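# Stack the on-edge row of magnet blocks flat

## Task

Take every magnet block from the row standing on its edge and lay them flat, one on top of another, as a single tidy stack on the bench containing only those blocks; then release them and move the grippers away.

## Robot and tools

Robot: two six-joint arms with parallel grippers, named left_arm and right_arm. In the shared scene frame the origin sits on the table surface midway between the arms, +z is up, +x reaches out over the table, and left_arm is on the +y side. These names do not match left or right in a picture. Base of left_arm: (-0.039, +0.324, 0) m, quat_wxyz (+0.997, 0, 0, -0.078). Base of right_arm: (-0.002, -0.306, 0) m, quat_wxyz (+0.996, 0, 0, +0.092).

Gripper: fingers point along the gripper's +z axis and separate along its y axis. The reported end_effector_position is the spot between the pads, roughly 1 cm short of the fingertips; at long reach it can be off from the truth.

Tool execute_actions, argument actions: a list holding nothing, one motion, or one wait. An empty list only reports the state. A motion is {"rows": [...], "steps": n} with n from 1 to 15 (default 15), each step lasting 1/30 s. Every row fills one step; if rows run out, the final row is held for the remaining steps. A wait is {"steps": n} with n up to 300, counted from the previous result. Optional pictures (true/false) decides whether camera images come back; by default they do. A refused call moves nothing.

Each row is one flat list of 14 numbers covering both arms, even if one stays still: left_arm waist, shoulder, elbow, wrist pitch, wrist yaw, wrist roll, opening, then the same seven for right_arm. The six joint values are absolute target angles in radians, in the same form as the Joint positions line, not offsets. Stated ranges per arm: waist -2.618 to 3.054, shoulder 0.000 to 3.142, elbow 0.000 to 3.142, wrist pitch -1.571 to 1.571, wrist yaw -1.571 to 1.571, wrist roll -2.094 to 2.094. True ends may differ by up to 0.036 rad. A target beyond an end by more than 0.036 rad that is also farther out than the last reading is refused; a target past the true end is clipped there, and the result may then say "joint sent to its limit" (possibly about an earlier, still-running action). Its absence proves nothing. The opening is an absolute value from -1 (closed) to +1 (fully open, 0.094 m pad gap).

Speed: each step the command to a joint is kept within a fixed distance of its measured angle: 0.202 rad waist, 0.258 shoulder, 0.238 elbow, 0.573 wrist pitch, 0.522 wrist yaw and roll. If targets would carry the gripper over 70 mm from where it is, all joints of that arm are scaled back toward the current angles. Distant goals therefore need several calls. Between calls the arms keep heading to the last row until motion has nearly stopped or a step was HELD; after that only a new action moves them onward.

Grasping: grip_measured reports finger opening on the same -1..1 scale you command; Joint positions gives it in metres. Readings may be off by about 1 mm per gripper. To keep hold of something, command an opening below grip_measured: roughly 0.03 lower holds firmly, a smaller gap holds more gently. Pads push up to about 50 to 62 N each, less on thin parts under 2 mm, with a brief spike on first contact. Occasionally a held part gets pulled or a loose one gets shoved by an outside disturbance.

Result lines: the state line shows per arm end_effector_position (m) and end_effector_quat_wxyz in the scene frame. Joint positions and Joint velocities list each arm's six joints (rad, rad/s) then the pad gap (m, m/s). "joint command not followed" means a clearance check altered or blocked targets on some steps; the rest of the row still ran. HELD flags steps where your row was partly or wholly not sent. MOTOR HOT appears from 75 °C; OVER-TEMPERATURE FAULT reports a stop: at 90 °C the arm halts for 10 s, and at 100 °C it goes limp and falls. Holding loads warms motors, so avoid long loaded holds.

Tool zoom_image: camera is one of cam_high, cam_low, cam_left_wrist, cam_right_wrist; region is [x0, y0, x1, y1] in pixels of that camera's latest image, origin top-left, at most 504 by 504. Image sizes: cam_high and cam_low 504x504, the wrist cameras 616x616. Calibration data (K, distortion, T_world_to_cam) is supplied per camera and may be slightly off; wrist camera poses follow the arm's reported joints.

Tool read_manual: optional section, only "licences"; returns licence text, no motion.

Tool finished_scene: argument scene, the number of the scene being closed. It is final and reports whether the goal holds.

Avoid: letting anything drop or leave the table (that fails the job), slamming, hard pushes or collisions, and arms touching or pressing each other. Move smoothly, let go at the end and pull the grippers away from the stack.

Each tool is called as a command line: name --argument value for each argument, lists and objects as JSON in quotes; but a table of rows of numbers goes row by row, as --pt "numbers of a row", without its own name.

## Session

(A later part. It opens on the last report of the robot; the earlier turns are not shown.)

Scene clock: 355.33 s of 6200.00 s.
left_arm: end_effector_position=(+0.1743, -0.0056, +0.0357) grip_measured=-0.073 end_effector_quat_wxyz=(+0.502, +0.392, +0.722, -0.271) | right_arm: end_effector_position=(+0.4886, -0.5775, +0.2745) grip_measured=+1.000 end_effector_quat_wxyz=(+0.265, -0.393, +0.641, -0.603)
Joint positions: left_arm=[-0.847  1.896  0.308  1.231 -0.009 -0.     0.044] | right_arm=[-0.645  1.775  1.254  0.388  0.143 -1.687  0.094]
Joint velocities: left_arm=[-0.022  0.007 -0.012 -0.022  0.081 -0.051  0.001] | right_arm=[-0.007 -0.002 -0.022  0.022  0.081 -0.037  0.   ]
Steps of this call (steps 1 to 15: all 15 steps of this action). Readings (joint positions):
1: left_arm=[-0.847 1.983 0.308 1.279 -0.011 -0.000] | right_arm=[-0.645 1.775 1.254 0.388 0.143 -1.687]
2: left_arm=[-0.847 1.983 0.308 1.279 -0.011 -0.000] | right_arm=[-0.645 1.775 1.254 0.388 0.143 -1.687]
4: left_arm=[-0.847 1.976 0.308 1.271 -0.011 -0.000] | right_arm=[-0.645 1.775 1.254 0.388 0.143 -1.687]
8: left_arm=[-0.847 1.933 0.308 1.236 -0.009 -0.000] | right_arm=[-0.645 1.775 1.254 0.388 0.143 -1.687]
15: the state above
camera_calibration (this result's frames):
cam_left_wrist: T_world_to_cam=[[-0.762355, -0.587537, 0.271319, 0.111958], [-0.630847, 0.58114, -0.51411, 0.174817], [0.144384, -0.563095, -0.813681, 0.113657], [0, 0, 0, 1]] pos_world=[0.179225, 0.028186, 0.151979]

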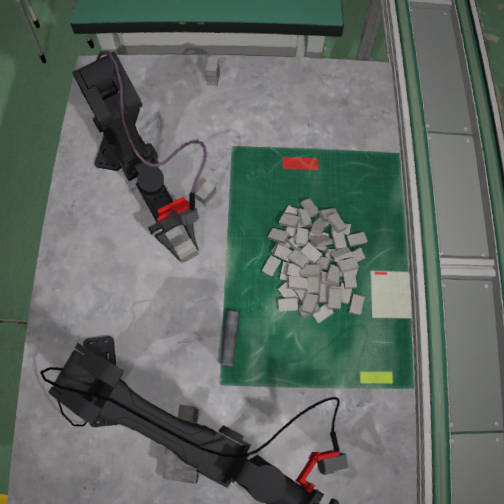

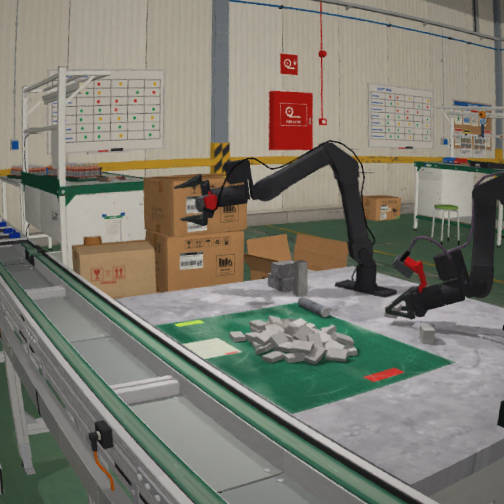

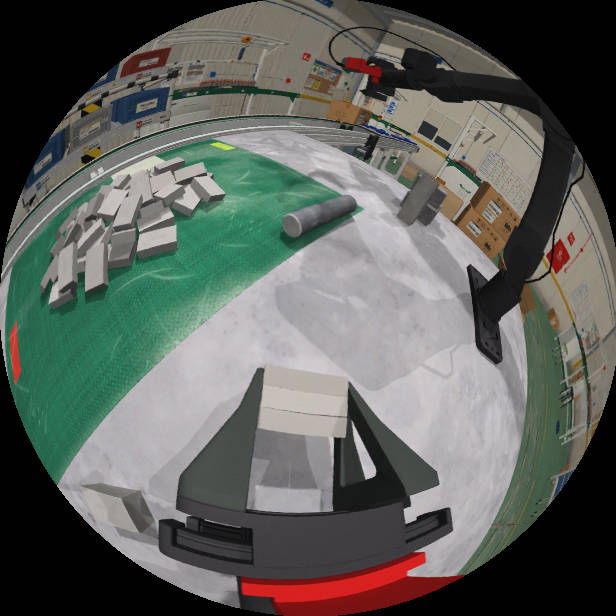

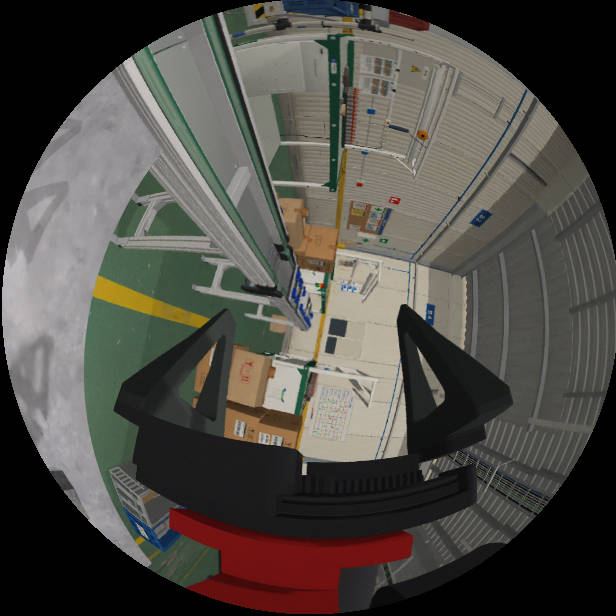

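execute_actions --actions '[{"rows":[[-0.845,1.85,0.34,1.26,0,0,-0.11,-0.645,1.775,1.254,0.388,0.143,-1.687,1],[-0.845,1.83,0.36,1.23,0,0,-0.11,-0.645,1.775,1.254,0.388,0.143,-1.687,1],[-0.845,1.81,0.385,1.2,0,0,-0.11,-0.645,1.775,1.254,0.388,0.143,-1.687,1],[-0.845,1.79,0.41,1.16,0,0,-0.11,-0.645,1.775,1.254,0.388,0.143,-1.687,1],[-0.845,1.77,0.44,1.12,0,0,-0.11,-0.645,1.775,1.254,0.388,0.143,-1.687,1],[-0.845,1.75,0.47,1.07,0,0,-0.11,-0.645,1.775,1.254,0.388,0.143,-1.687,1],[-0.845,1.73,0.5,1.02,0,0,-0.11,-0.645,1.775,1.254,0.388,0.143,-1.687,1],[-0.845,1.71,0.53,0.97,0,0,-0.11,-0.645,1.775,1.254,0.388,0.143,-1.687,1],[-0.845,1.69,0.56,0.92,0,0,-0.11,-0.645,1.775,1.254,0.388,0.143,-1.687,1],[-0.845,1.675,0.59,0.86,0,0,-0.11,-0.645,1.775,1.254,0.388,0.143,-1.687,1],[-0.84,1.66,0.625,0.8,0,0,-0.11,-0.645,1.775,1.254,0.388,0.143,-1.687,1],[-0.83,1.65,0.66,0.73,0,0,-0.11,-0.645,1.775,1.254,0.388,0.143,-1.687,1],[-0.815,1.64,0.7,0.66,0,0,-0.11,-0.645,1.775,1.254,0.388,0.143,-1.687,1],[-0.8,1.64,0.74,0.59,0,0,-0.11,-0.645,1.775,1.254,0.388,0.143,-1.687,1],[-0.78,1.64,0.78,0.52,0,0,-0.11,-0.645,1.775,1.254,0.388,0.143,-1.687,1]]}]' --pictures false

execute_actions --actions '[{"rows":[[-0.76,1.64,0.82,0.45,0,0,-0.11,-0.645,1.775,1.254,0.388,0.143,-1.687,1],[-0.74,1.64,0.86,0.37,0,0,-0.11,-0.645,1.775,1.254,0.388,0.143,-1.687,1],[-0.72,1.64,0.9,0.29,0,0,-0.11,-0.645,1.775,1.254,0.388,0.143,-1.687,1],[-0.7,1.64,0.94,0.21,0,0,-0.11,-0.645,1.775,1.254,0.388,0.143,-1.687,1],[-0.68,1.64,0.98,0.13,0,0,-0.11,-0.645,1.775,1.254,0.388,0.143,-1.687,1],[-0.66,1.65,1.02,0.05,0,0,-0.11,-0.645,1.775,1.254,0.388,0.143,-1.687,1],[-0.64,1.66,1.06,-0.03,0,0,-0.11,-0.645,1.775,1.254,0.388,0.143,-1.687,1],[-0.62,1.67,1.1,-0.11,0,0,-0.11,-0.645,1.775,1.254,0.388,0.143,-1.687,1],[-0.6,1.68,1.14,-0.19,0,0,-0.11,-0.645,1.775,1.254,0.388,0.143,-1.687,1],[-0.58,1.695,1.18,-0.27,0,0,-0.11,-0.645,1.775,1.254,0.388,0.143,-1.687,1],[-0.56,1.71,1.22,-0.35,0,0,-0.11,-0.645,1.775,1.254,0.388,0.143,-1.687,1],[-0.54,1.725,1.255,-0.43,0,0,-0.11,-0.645,1.775,1.254,0.388,0.143,-1.687,1],[-0.52,1.74,1.29,-0.51,0,0,-0.11,-0.645,1.775,1.254,0.388,0.143,-1.687,1],[-0.5,1.755,1.325,-0.59,0,0,-0.11,-0.645,1.775,1.254,0.388,0.143,-1.687,1],[-0.485,1.77,1.355,-0.67,0,0,-0.11,-0.645,1.775,1.254,0.388,0.143,-1.687,1]]}]' --pictures false

execute_actions --actions '[{"rows":[[-0.47,1.785,1.385,-0.75,0,0,-0.11,-0.645,1.775,1.254,0.388,0.143,-1.687,1],[-0.46,1.8,1.415,-0.83,0,0,-0.11,-0.645,1.775,1.254,0.388,0.143,-1.687,1],[-0.45,1.815,1.445,-0.91,0,0,-0.11,-0.645,1.775,1.254,0.388,0.143,-1.687,1],[-0.45,1.83,1.47,-0.99,0,0,-0.11,-0.645,1.775,1.254,0.388,0.143,-1.687,1],[-0.45,1.845,1.495,-1.07,0,0,-0.11,-0.645,1.775,1.254,0.388,0.143,-1.687,1],[-0.45,1.86,1.52,-1.15,0,0,-0.11,-0.645,1.775,1.254,0.388,0.143,-1.687,1],[-0.45,1.875,1.54,-1.22,0,0,-0.11,-0.645,1.775,1.254,0.388,0.143,-1.687,1],[-0.45,1.89,1.56,-1.28,0,0,-0.11,-0.645,1.775,1.254,0.388,0.143,-1.687,1],[-0.45,1.905,1.58,-1.33,0,0,-0.11,-0.645,1.775,1.254,0.388,0.143,-1.687,1],[-0.45,1.92,1.594,-1.37,0,0,-0.11,-0.645,1.775,1.254,0.388,0.143,-1.687,1],[-0.45,1.935,1.604,-1.41,0,0,-0.11,-0.645,1.775,1.254,0.388,0.143,-1.687,1],[-0.45,1.95,1.604,-1.44,0,0,-0.11,-0.645,1.775,1.254,0.388,0.143,-1.687,1],[-0.45,1.965,1.604,-1.463,0,0,-0.11,-0.645,1.775,1.254,0.388,0.143,-1.687,1],[-0.45,1.98,1.604,-1.463,0,0,-0.11,-0.645,1.775,1.254,0.388,0.143,-1.687,1],[-0.45,1.995,1.604,-1.463,0,0,-0.11,-0.645,1.775,1.254,0.388,0.143,-1.687,1]]}]' --pictures false

execute_actions --actions '[{"rows":[[-0.45,2.002,1.604,-1.463,0,0,-0.11,-0.645,1.775,1.254,0.388,0.143,-1.687,1],[-0.45,2.009,1.604,-1.463,0,0,-0.11,-0.645,1.775,1.254,0.388,0.143,-1.687,1],[-0.45,2.016,1.604,-1.463,0,0,-0.11,-0.645,1.775,1.254,0.388,0.143,-1.687,1],[-0.45,2.023,1.604,-1.463,0,0,-0.11,-0.645,1.775,1.254,0.388,0.143,-1.687,1],[-0.45,2.03,1.604,-1.463,0,0,-0.11,-0.645,1.775,1.254,0.388,0.143,-1.687,1],[-0.45,2.037,1.604,-1.463,0,0,-0.11,-0.645,1.775,1.254,0.388,0.143,-1.687,1],[-0.45,2.044,1.604,-1.463,0,0,-0.11,-0.645,1.775,1.254,0.388,0.143,-1.687,1],[-0.45,2.051,1.604,-1.463,0,0,-0.11,-0.645,1.775,1.254,0.388,0.143,-1.687,1],[-0.45,2.058,1.604,-1.463,0,0,-0.11,-0.645,1.775,1.254,0.388,0.143,-1.687,1],[-0.45,2.063,1.604,-1.463,0,0,-0.11,-0.645,1.775,1.254,0.388,0.143,-1.687,1]]}]'

zoom_image --camera "cam_low" --region '[390, 290, 470, 355]'

Scene clock: 397.33 s of 6200.00 s.
left_arm: end_effector_position=(+0.2220, -0.0674, +0.1417) grip_measured=-0.073 end_effector_quat_wxyz=(+0.535, +0.375, +0.700, -0.287) | right_arm: end_effector_position=(+0.4886, -0.5775, +0.2745) grip_measured=+1.000 end_effector_quat_wxyz=(+0.265, -0.393, +0.641, -0.603)
Joint positions: left_arm=[-0.829  1.678  0.676  0.736  0.001 -0.     0.044] | right_arm=[-0.645  1.775  1.254  0.388  0.143 -1.687  0.094]
Joint velocities: left_arm=[ 0.325 -0.159  1.184 -1.678  0.125 -0.007 -0.   ] | right_arm=[ 0.007  0.012  0.012  0.022 -0.066  0.007  0.   ]
Steps of this call (steps 1 to 15: the robot went on to your last target; steps 16 to 90: nothing new was sent; then 38.50 s passed at rest; steps 91 to 105: all 15 steps of this action). Readings (joint positions):
91: left_arm=[-0.847 1.896 0.308 1.228 -0.009 -0.000] | right_arm=[-0.645 1.775 1.254 0.388 0.143 -1.687]
92: left_arm=[-0.847 1.891 0.309 1.219 -0.009 -0.000] | right_arm=[-0.645 1.775 1.254 0.388 0.143 -1.687]
94: left_arm=[-0.847 1.868 0.325 1.174 -0.009 -0.000] | right_arm=[-0.645 1.775 1.254 0.388 0.143 -1.687]
98: left_arm=[-0.847 1.796 0.427 1.042 -0.009 -0.000] | right_arm=[-0.645 1.775 1.254 0.388 0.143 -1.687]
105: the state above

Scene clock: 397.83 s of 6200.00 s.
left_arm: end_effector_position=(+0.3331, +0.0224, +0.1385) grip_measured=-0.073 end_effector_quat_wxyz=(+0.345, +0.312, +0.877, -0.124) | right_arm: end_effector_position=(+0.4886, -0.5775, +0.2745) grip_measured=+1.000 end_effector_quat_wxyz=(+0.265, -0.393, +0.641, -0.603)
Joint positions: left_arm=[-0.526  1.74   1.266 -0.346  0.003 -0.     0.044] | right_arm=[-0.645  1.775  1.254  0.388  0.143 -1.687  0.094]
Joint velocities: left_arm=[ 0.535  0.442  1.038 -2.19  -0.037 -0.051  0.   ] | right_arm=[-0.002 -0.012 -0.007 -0.037  0.022  0.007  0.   ]
Steps of this call (steps 1 to 15: all 15 steps of this action). Readings (joint positions):
1: left_arm=[-0.814 1.675 0.717 0.679 0.004 -0.000] | right_arm=[-0.645 1.775 1.254 0.388 0.143 -1.687]
2: left_arm=[-0.797 1.674 0.758 0.619 0.005 -0.000] | right_arm=[-0.645 1.775 1.254 0.388 0.143 -1.687]
4: left_arm=[-0.755 1.674 0.837 0.483 0.006 -0.000] | right_arm=[-0.645 1.775 1.254 0.388 0.143 -1.687]
8: left_arm=[-0.665 1.674 0.989 0.180 0.005 -0.000] | right_arm=[-0.645 1.775 1.254 0.388 0.143 -1.687]
15: the state above

Scene clock: 398.33 s of 6200.00 s.
left_arm: end_effector_position=(+0.2340, +0.1380, +0.0779) grip_measured=-0.073 end_effector_quat_wxyz=(-0.075, +0.296, +0.952, +0.025) | right_arm: end_effector_position=(+0.4886, -0.5775, +0.2745) grip_measured=+1.000 end_effector_quat_wxyz=(+0.265, -0.393, +0.641, -0.603)
Joint positions: left_arm=[-0.447  1.963  1.566 -1.332 -0.003 -0.     0.044] | right_arm=[-0.645  1.775  1.254  0.388  0.143 -1.687  0.094]
Joint velocities: left_arm=[ 0.017  0.335  0.046 -0.842 -0.007 -0.007  0.   ] | right_arm=[-0.012  0.022 -0.002 -0.037 -0.066 -0.051  0.   ]
Steps of this call (steps 1 to 15: all 15 steps of this action). Readings (joint positions):
1: left_arm=[-0.508 1.756 1.299 -0.422 0.003 -0.000] | right_arm=[-0.645 1.775 1.254 0.388 0.143 -1.687]
2: left_arm=[-0.491 1.771 1.329 -0.498 0.002 -0.000] | right_arm=[-0.645 1.775 1.254 0.388 0.143 -1.687]
4: left_arm=[-0.463 1.804 1.386 -0.654 0.000 -0.000] | right_arm=[-0.645 1.775 1.254 0.388 0.143 -1.687]
8: left_arm=[-0.447 1.871 1.481 -0.966 -0.004 -0.000] | right_arm=[-0.645 1.775 1.254 0.388 0.143 -1.687]
15: the state above

Scene clock: 398.83 s of 6200.00 s.
left_arm: end_effector_position=(+0.2113, +0.1536, +0.0533) grip_measured=-0.073 end_effector_quat_wxyz=(-0.167, +0.292, +0.940, +0.053) | right_arm: end_effector_position=(+0.4886, -0.5775, +0.2745) grip_measured=+1.000 end_effector_quat_wxyz=(+0.265, -0.393, +0.641, -0.603)
Joint positions: left_arm=[-0.447  2.066  1.566 -1.424 -0.003 -0.     0.044] | right_arm=[-0.645  1.775  1.254  0.388  0.143 -1.687  0.094]
Joint velocities: left_arm=[ 0.002 -0.012 -0.007 -0.007 -0.007  0.051  0.   ] | right_arm=[-0.002 -0.002 -0.012  0.051 -0.022 -0.007  0.   ]
Steps of this call (steps 1 to 15: all 15 steps of this action). Readings (joint positions):
1: left_arm=[-0.447 1.975 1.566 -1.357 -0.003 -0.000] | right_arm=[-0.645 1.775 1.254 0.388 0.143 -1.687]
2: left_arm=[-0.447 1.988 1.566 -1.376 -0.003 -0.000] | right_arm=[-0.645 1.775 1.254 0.388 0.143 -1.687]
4: left_arm=[-0.447 2.011 1.566 -1.402 -0.003 -0.000] | right_arm=[-0.645 1.775 1.254 0.388 0.143 -1.687]
8: left_arm=[-0.447 2.042 1.566 -1.420 -0.003 -0.000] | right_arm=[-0.645 1.775 1.254 0.388 0.143 -1.687]
15: the state above
camera_calibration (this result's frames):
cam_left_wrist: T_world_to_cam=[[-0.317419, -0.945082, -0.0778781, 0.208447], [-0.548442, 0.115963, 0.828109, 0.0972131], [-0.7736, 0.305569, -0.555132, 0.259111], [0, 0, 0, 1]] pos_world=[0.319929, 0.10655, 0.0795712]

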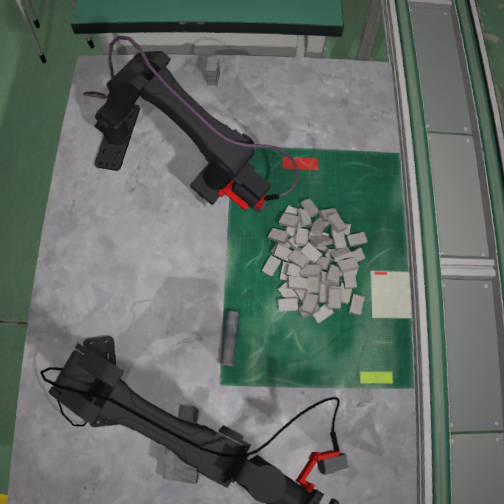

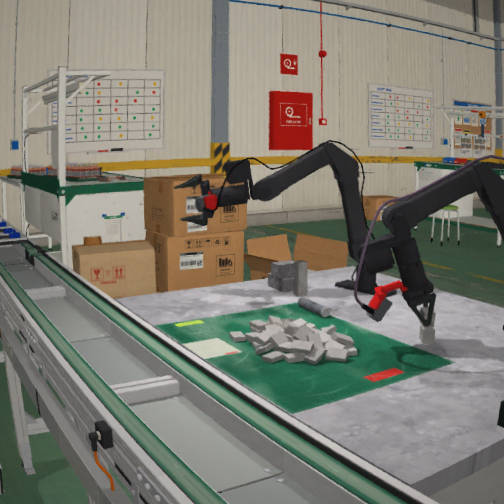

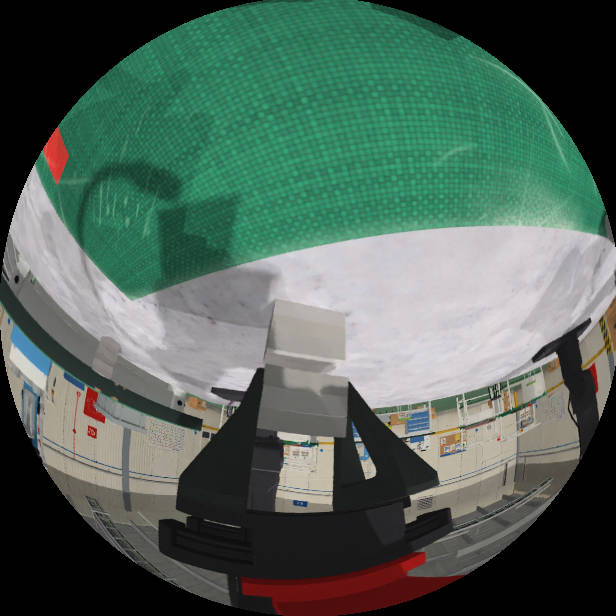

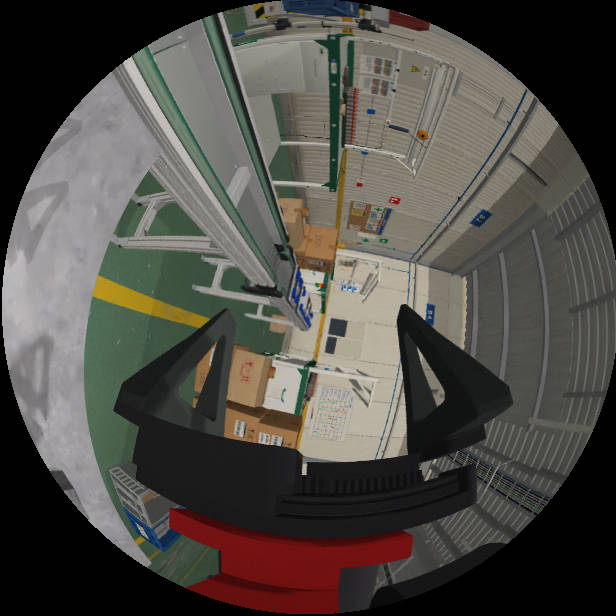

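Region (390, 290, 470, 355) of cam_low's 504x504 image, scaled by 6.300, with more detail than that image has; it fills the top 410 rows of this view, and the rest is white.

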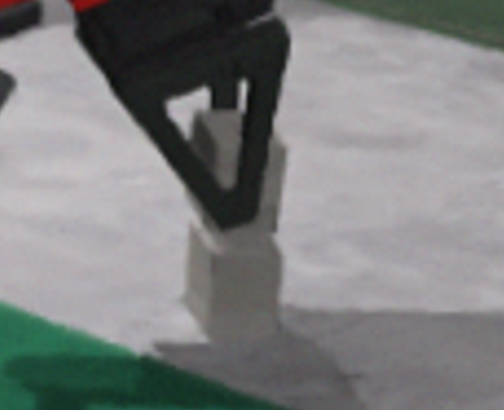

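execute_actions --actions '[{"rows":[[-0.45,2.07,1.59,-1.463,0,0,-0.11,-0.645,1.775,1.254,0.388,0.143,-1.687,1],[-0.45,2.075,1.59,-1.463,0,0,-0.11,-0.645,1.775,1.254,0.388,0.143,-1.687,1],[-0.45,2.08,1.59,-1.463,0,0,-0.11,-0.645,1.775,1.254,0.388,0.143,-1.687,1],[-0.45,2.085,1.59,-1.463,0,0,-0.11,-0.645,1.775,1.254,0.388,0.143,-1.687,1],[-0.45,2.09,1.59,-1.463,0,0,-0.11,-0.645,1.775,1.254,0.388,0.143,-1.687,1],[-0.45,2.095,1.59,-1.463,0,0,-0.11,-0.645,1.775,1.254,0.388,0.143,-1.687,1],[-0.45,2.1,1.59,-1.463,0,0,-0.11,-0.645,1.775,1.254,0.388,0.143,-1.687,1],[-0.45,2.105,1.59,-1.463,0,0,-0.11,-0.645,1.775,1.254,0.388,0.143,-1.687,1],[-0.45,2.11,1.59,-1.463,0,0,-0.11,-0.645,1.775,1.254,0.388,0.143,-1.687,1],[-0.45,2.115,1.59,-1.463,0,0,-0.11,-0.645,1.775,1.254,0.388,0.143,-1.687,1]]}]'

zoom_image --camera "cam_low" --region '[390, 290, 470, 355]'

Scene clock: 411.73 s of 6200.00 s.
left_arm: end_effector_position=(+0.2086, +0.1557, +0.0433) grip_measured=-0.073 end_effector_quat_wxyz=(-0.187, +0.291, +0.936, +0.060) | right_arm: end_effector_position=(+0.4886, -0.5775, +0.2745) grip_measured=+1.000 end_effector_quat_wxyz=(+0.265, -0.393, +0.641, -0.603)
Joint positions: left_arm=[-0.447  2.105  1.569 -1.431 -0.003 -0.     0.044] | right_arm=[-0.645  1.775  1.254  0.388  0.143 -1.687  0.094]
Joint velocities: left_arm=[ 0.002  0.002 -0.002 -0.051  0.022  0.037 -0.002] | right_arm=[-0.007 -0.017  0.012 -0.037 -0.051  0.007  0.   ]
Steps of this call (steps 1 to 15: the robot went on to your last target; steps 16 to 90: nothing new was sent; then 9.40 s passed at rest; steps 91 to 105: all 15 steps of this action). Readings (joint positions):
91: left_arm=[-0.447 2.066 1.566 -1.426 -0.003 -0.000] | right_arm=[-0.645 1.775 1.254 0.388 0.143 -1.687]
92: left_arm=[-0.447 2.066 1.566 -1.426 -0.003 -0.000] | right_arm=[-0.645 1.775 1.254 0.388 0.143 -1.687]
94: left_arm=[-0.447 2.068 1.566 -1.427 -0.003 -0.000] | right_arm=[-0.645 1.775 1.254 0.388 0.143 -1.687]
98: left_arm=[-0.447 2.089 1.566 -1.427 -0.003 -0.000] | right_arm=[-0.645 1.775 1.254 0.388 0.143 -1.687]
105: the state above
camera_calibration (this result's frames):
cam_left_wrist: T_world_to_cam=[[-0.320608, -0.942909, -0.0901852, 0.209605], [-0.51922, 0.0953123, 0.849309, 0.0999046], [-0.792226, 0.319121, -0.520135, 0.251081], [0, 0, 0, 1]] pos_world=[0.317986, 0.107991, 0.0646494]

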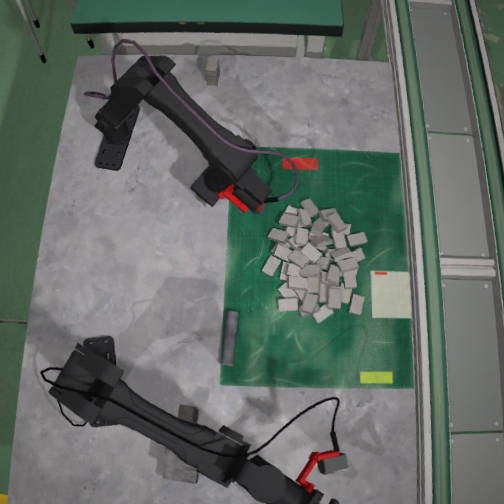

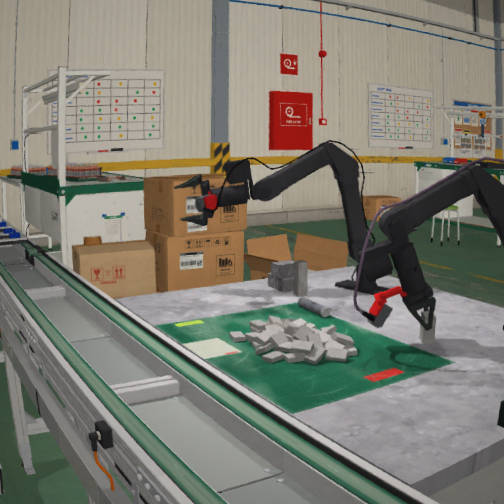

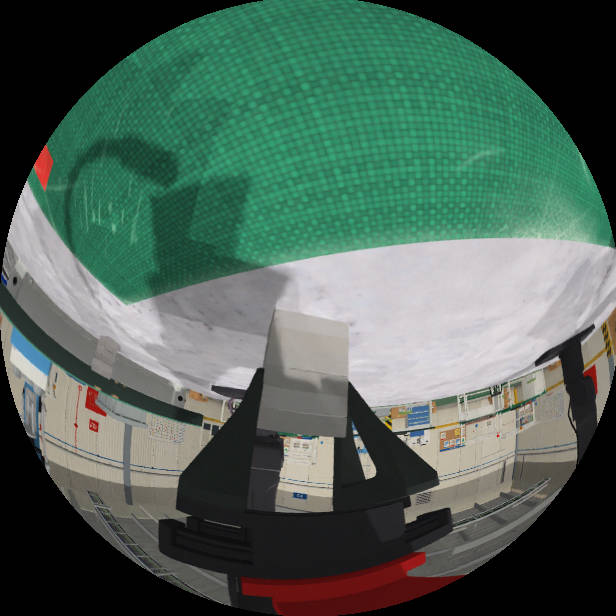

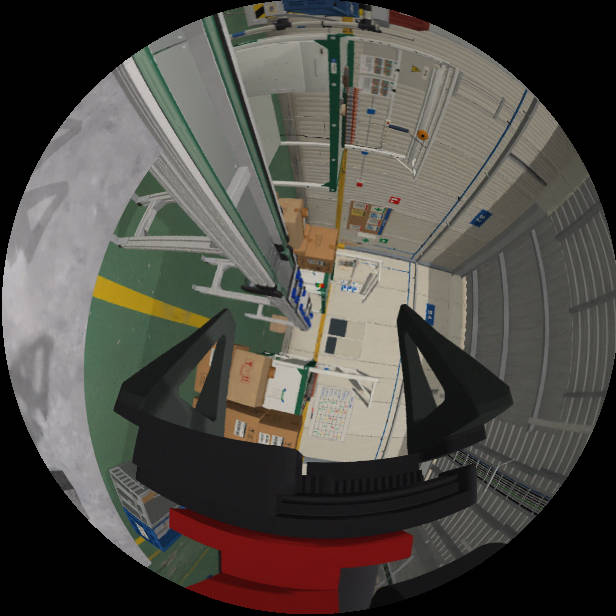

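Region (390, 290, 470, 355) of cam_low's 504x504 image, scaled by 6.300, with more detail than that image has; it fills the top 410 rows of this view, and the rest is white.

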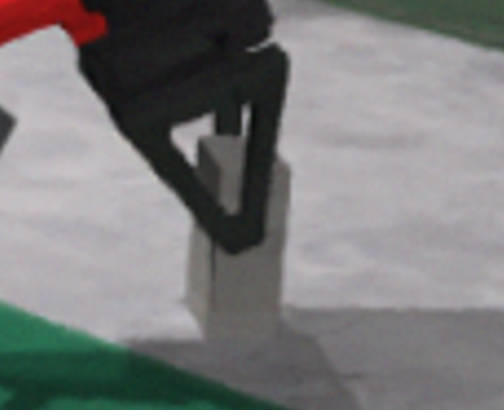

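execute_actions --actions '[{"rows":[[-0.45,2.105,1.58,-1.44,0,0,-0.08,-0.645,1.775,1.254,0.388,0.143,-1.687,1],[-0.45,2.105,1.58,-1.44,0,0,-0.05,-0.645,1.775,1.254,0.388,0.143,-1.687,1],[-0.45,2.105,1.58,-1.44,0,0,0,-0.645,1.775,1.254,0.388,0.143,-1.687,1],[-0.45,2.105,1.58,-1.44,0,0,0.2,-0.645,1.775,1.254,0.388,0.143,-1.687,1],[-0.45,2.1,1.58,-1.44,0,0,0.5,-0.645,1.775,1.254,0.388,0.143,-1.687,1],[-0.45,2.08,1.58,-1.44,0,0,0.5,-0.645,1.775,1.254,0.388,0.143,-1.687,1],[-0.45,2.05,1.58,-1.44,0,0,0.5,-0.645,1.775,1.254,0.388,0.143,-1.687,1],[-0.45,2.01,1.58,-1.44,0,0,0.5,-0.645,1.775,1.254,0.388,0.143,-1.687,1],[-0.45,1.96,1.58,-1.44,0,0,0.5,-0.645,1.775,1.254,0.388,0.143,-1.687,1],[-0.45,1.9,1.58,-1.44,0,0,0.5,-0.645,1.775,1.254,0.388,0.143,-1.687,1],[-0.45,1.84,1.58,-1.44,0,0,0.5,-0.645,1.775,1.254,0.388,0.143,-1.687,1],[-0.45,1.78,1.58,-1.44,0,0,0.5,-0.645,1.775,1.254,0.388,0.143,-1.687,1],[-0.45,1.72,1.58,-1.44,0,0,0.5,-0.645,1.775,1.254,0.388,0.143,-1.687,1],[-0.45,1.66,1.58,-1.44,0,0,0.5,-0.645,1.775,1.254,0.388,0.143,-1.687,1],[-0.45,1.3,1.58,-1.44,0,0,0.5,-0.645,1.775,1.254,0.388,0.143,-1.687,1]]}]' --pictures false

execute_actions --actions '[{"steps":15}]'

zoom_image --camera "cam_low" --region '[390, 290, 470, 355]'

Scene clock: 425.97 s of 6200.00 s.
left_arm: end_effector_position=(+0.2172, +0.1498, +0.1386) grip_measured=+0.497 end_effector_quat_wxyz=(-0.028, +0.296, +0.955, +0.010) | right_arm: end_effector_position=(+0.4886, -0.5775, +0.2745) grip_measured=+1.000 end_effector_quat_wxyz=(+0.265, -0.393, +0.641, -0.603)
Joint positions: left_arm=[-0.447  1.772  1.569 -1.426 -0.003 -0.     0.07 ] | right_arm=[-0.645  1.775  1.254  0.388  0.143 -1.687  0.094]
Joint velocities: left_arm=[-0.022 -1.946  0.007  0.066  0.037 -0.007  0.001] | right_arm=[-0.012 -0.007  0.002  0.037 -0.051 -0.007  0.   ]
Steps of this call (steps 1 to 15: the robot went on to your last target; steps 16 to 90: nothing new was sent; then 10.73 s passed at rest; steps 91 to 105: all 15 steps of this action). Readings (joint positions):
91: left_arm=[-0.447 2.105 1.569 -1.431 -0.003 -0.000] | right_arm=[-0.645 1.775 1.254 0.388 0.143 -1.687]
92: left_arm=[-0.447 2.105 1.569 -1.431 -0.003 -0.000] | right_arm=[-0.645 1.775 1.254 0.388 0.143 -1.687]
94: left_arm=[-0.447 2.105 1.569 -1.432 -0.003 -0.000] | right_arm=[-0.645 1.775 1.254 0.388 0.143 -1.687]
98: left_arm=[-0.447 2.095 1.569 -1.432 -0.003 -0.000] | right_arm=[-0.645 1.775 1.254 0.388 0.143 -1.687]
105: the state above

Scene clock: 426.47 s of 6200.00 s.
left_arm: end_effector_position=(+0.1824, +0.1737, +0.2758) grip_measured=+0.497 end_effector_quat_wxyz=(+0.206, +0.289, +0.933, -0.062) | right_arm: end_effector_position=(+0.4886, -0.5775, +0.2745) grip_measured=+1.000 end_effector_quat_wxyz=(+0.265, -0.393, +0.641, -0.603)
Joint positions: left_arm=[-0.447  1.29   1.587 -1.434 -0.003 -0.     0.07 ] | right_arm=[-0.645  1.775  1.254  0.388  0.143 -1.687  0.094]
Joint velocities: left_arm=[-0.002  0.129 -0.002 -0.007 -0.022  0.007  0.001] | right_arm=[-0.012 -0.012  0.002 -0.037  0.007 -0.066  0.   ]
Steps of this call (steps 1 to 15: the robot went on to your last target). Readings (joint positions):
1: left_arm=[-0.447 1.704 1.569 -1.426 -0.003 -0.000] | right_arm=[-0.645 1.775 1.254 0.388 0.143 -1.687]
2: left_arm=[-0.447 1.635 1.569 -1.425 -0.003 -0.000] | right_arm=[-0.645 1.775 1.254 0.388 0.143 -1.687]
4: left_arm=[-0.447 1.495 1.569 -1.423 -0.003 -0.000] | right_arm=[-0.645 1.775 1.254 0.388 0.143 -1.687]
8: left_arm=[-0.447 1.284 1.582 -1.430 -0.003 -0.000] | right_arm=[-0.645 1.775 1.254 0.388 0.143 -1.687]
15: the state above
camera_calibration (this result's frames):
cam_left_wrist: T_world_to_cam=[[-0.338022, -0.930933, 0.138224, 0.177271], [-0.906353, 0.361559, 0.21863, 0.085415], [-0.253506, -0.0513777, -0.965969, 0.434538], [0, 0, 0, 1]] pos_world=[0.247496, 0.156471, 0.376573]

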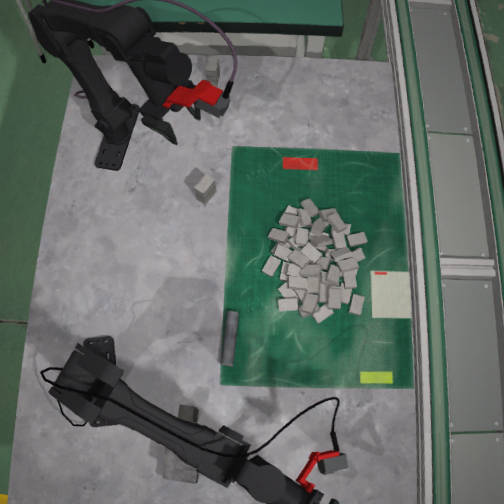

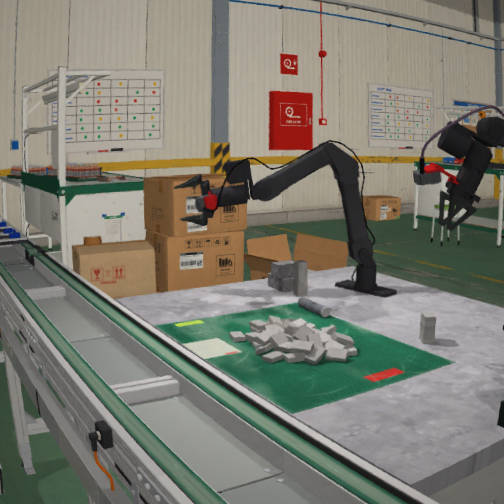

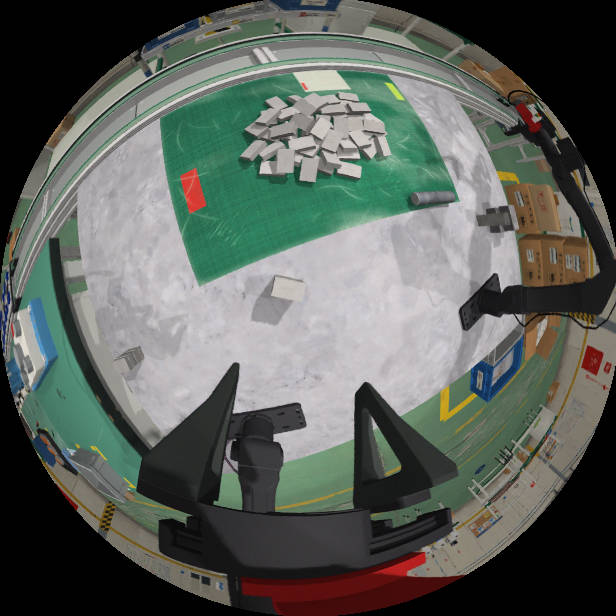

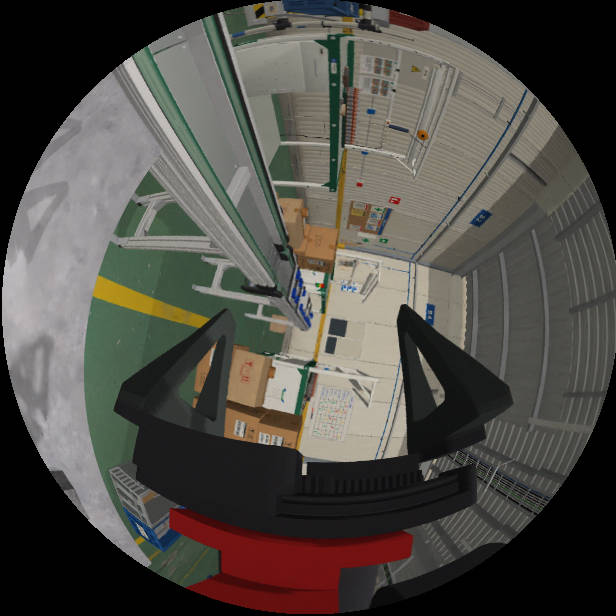

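Region (390, 290, 470, 355) of cam_low's 504x504 image, scaled by 6.300, with more detail than that image has; it fills the top 410 rows of this view, and the rest is white.

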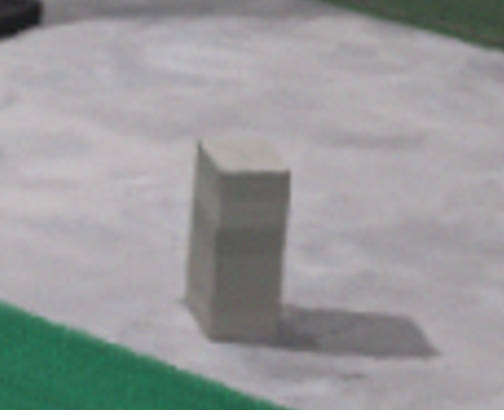

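finished_scene --scene 1

The scene is finished: the task was done.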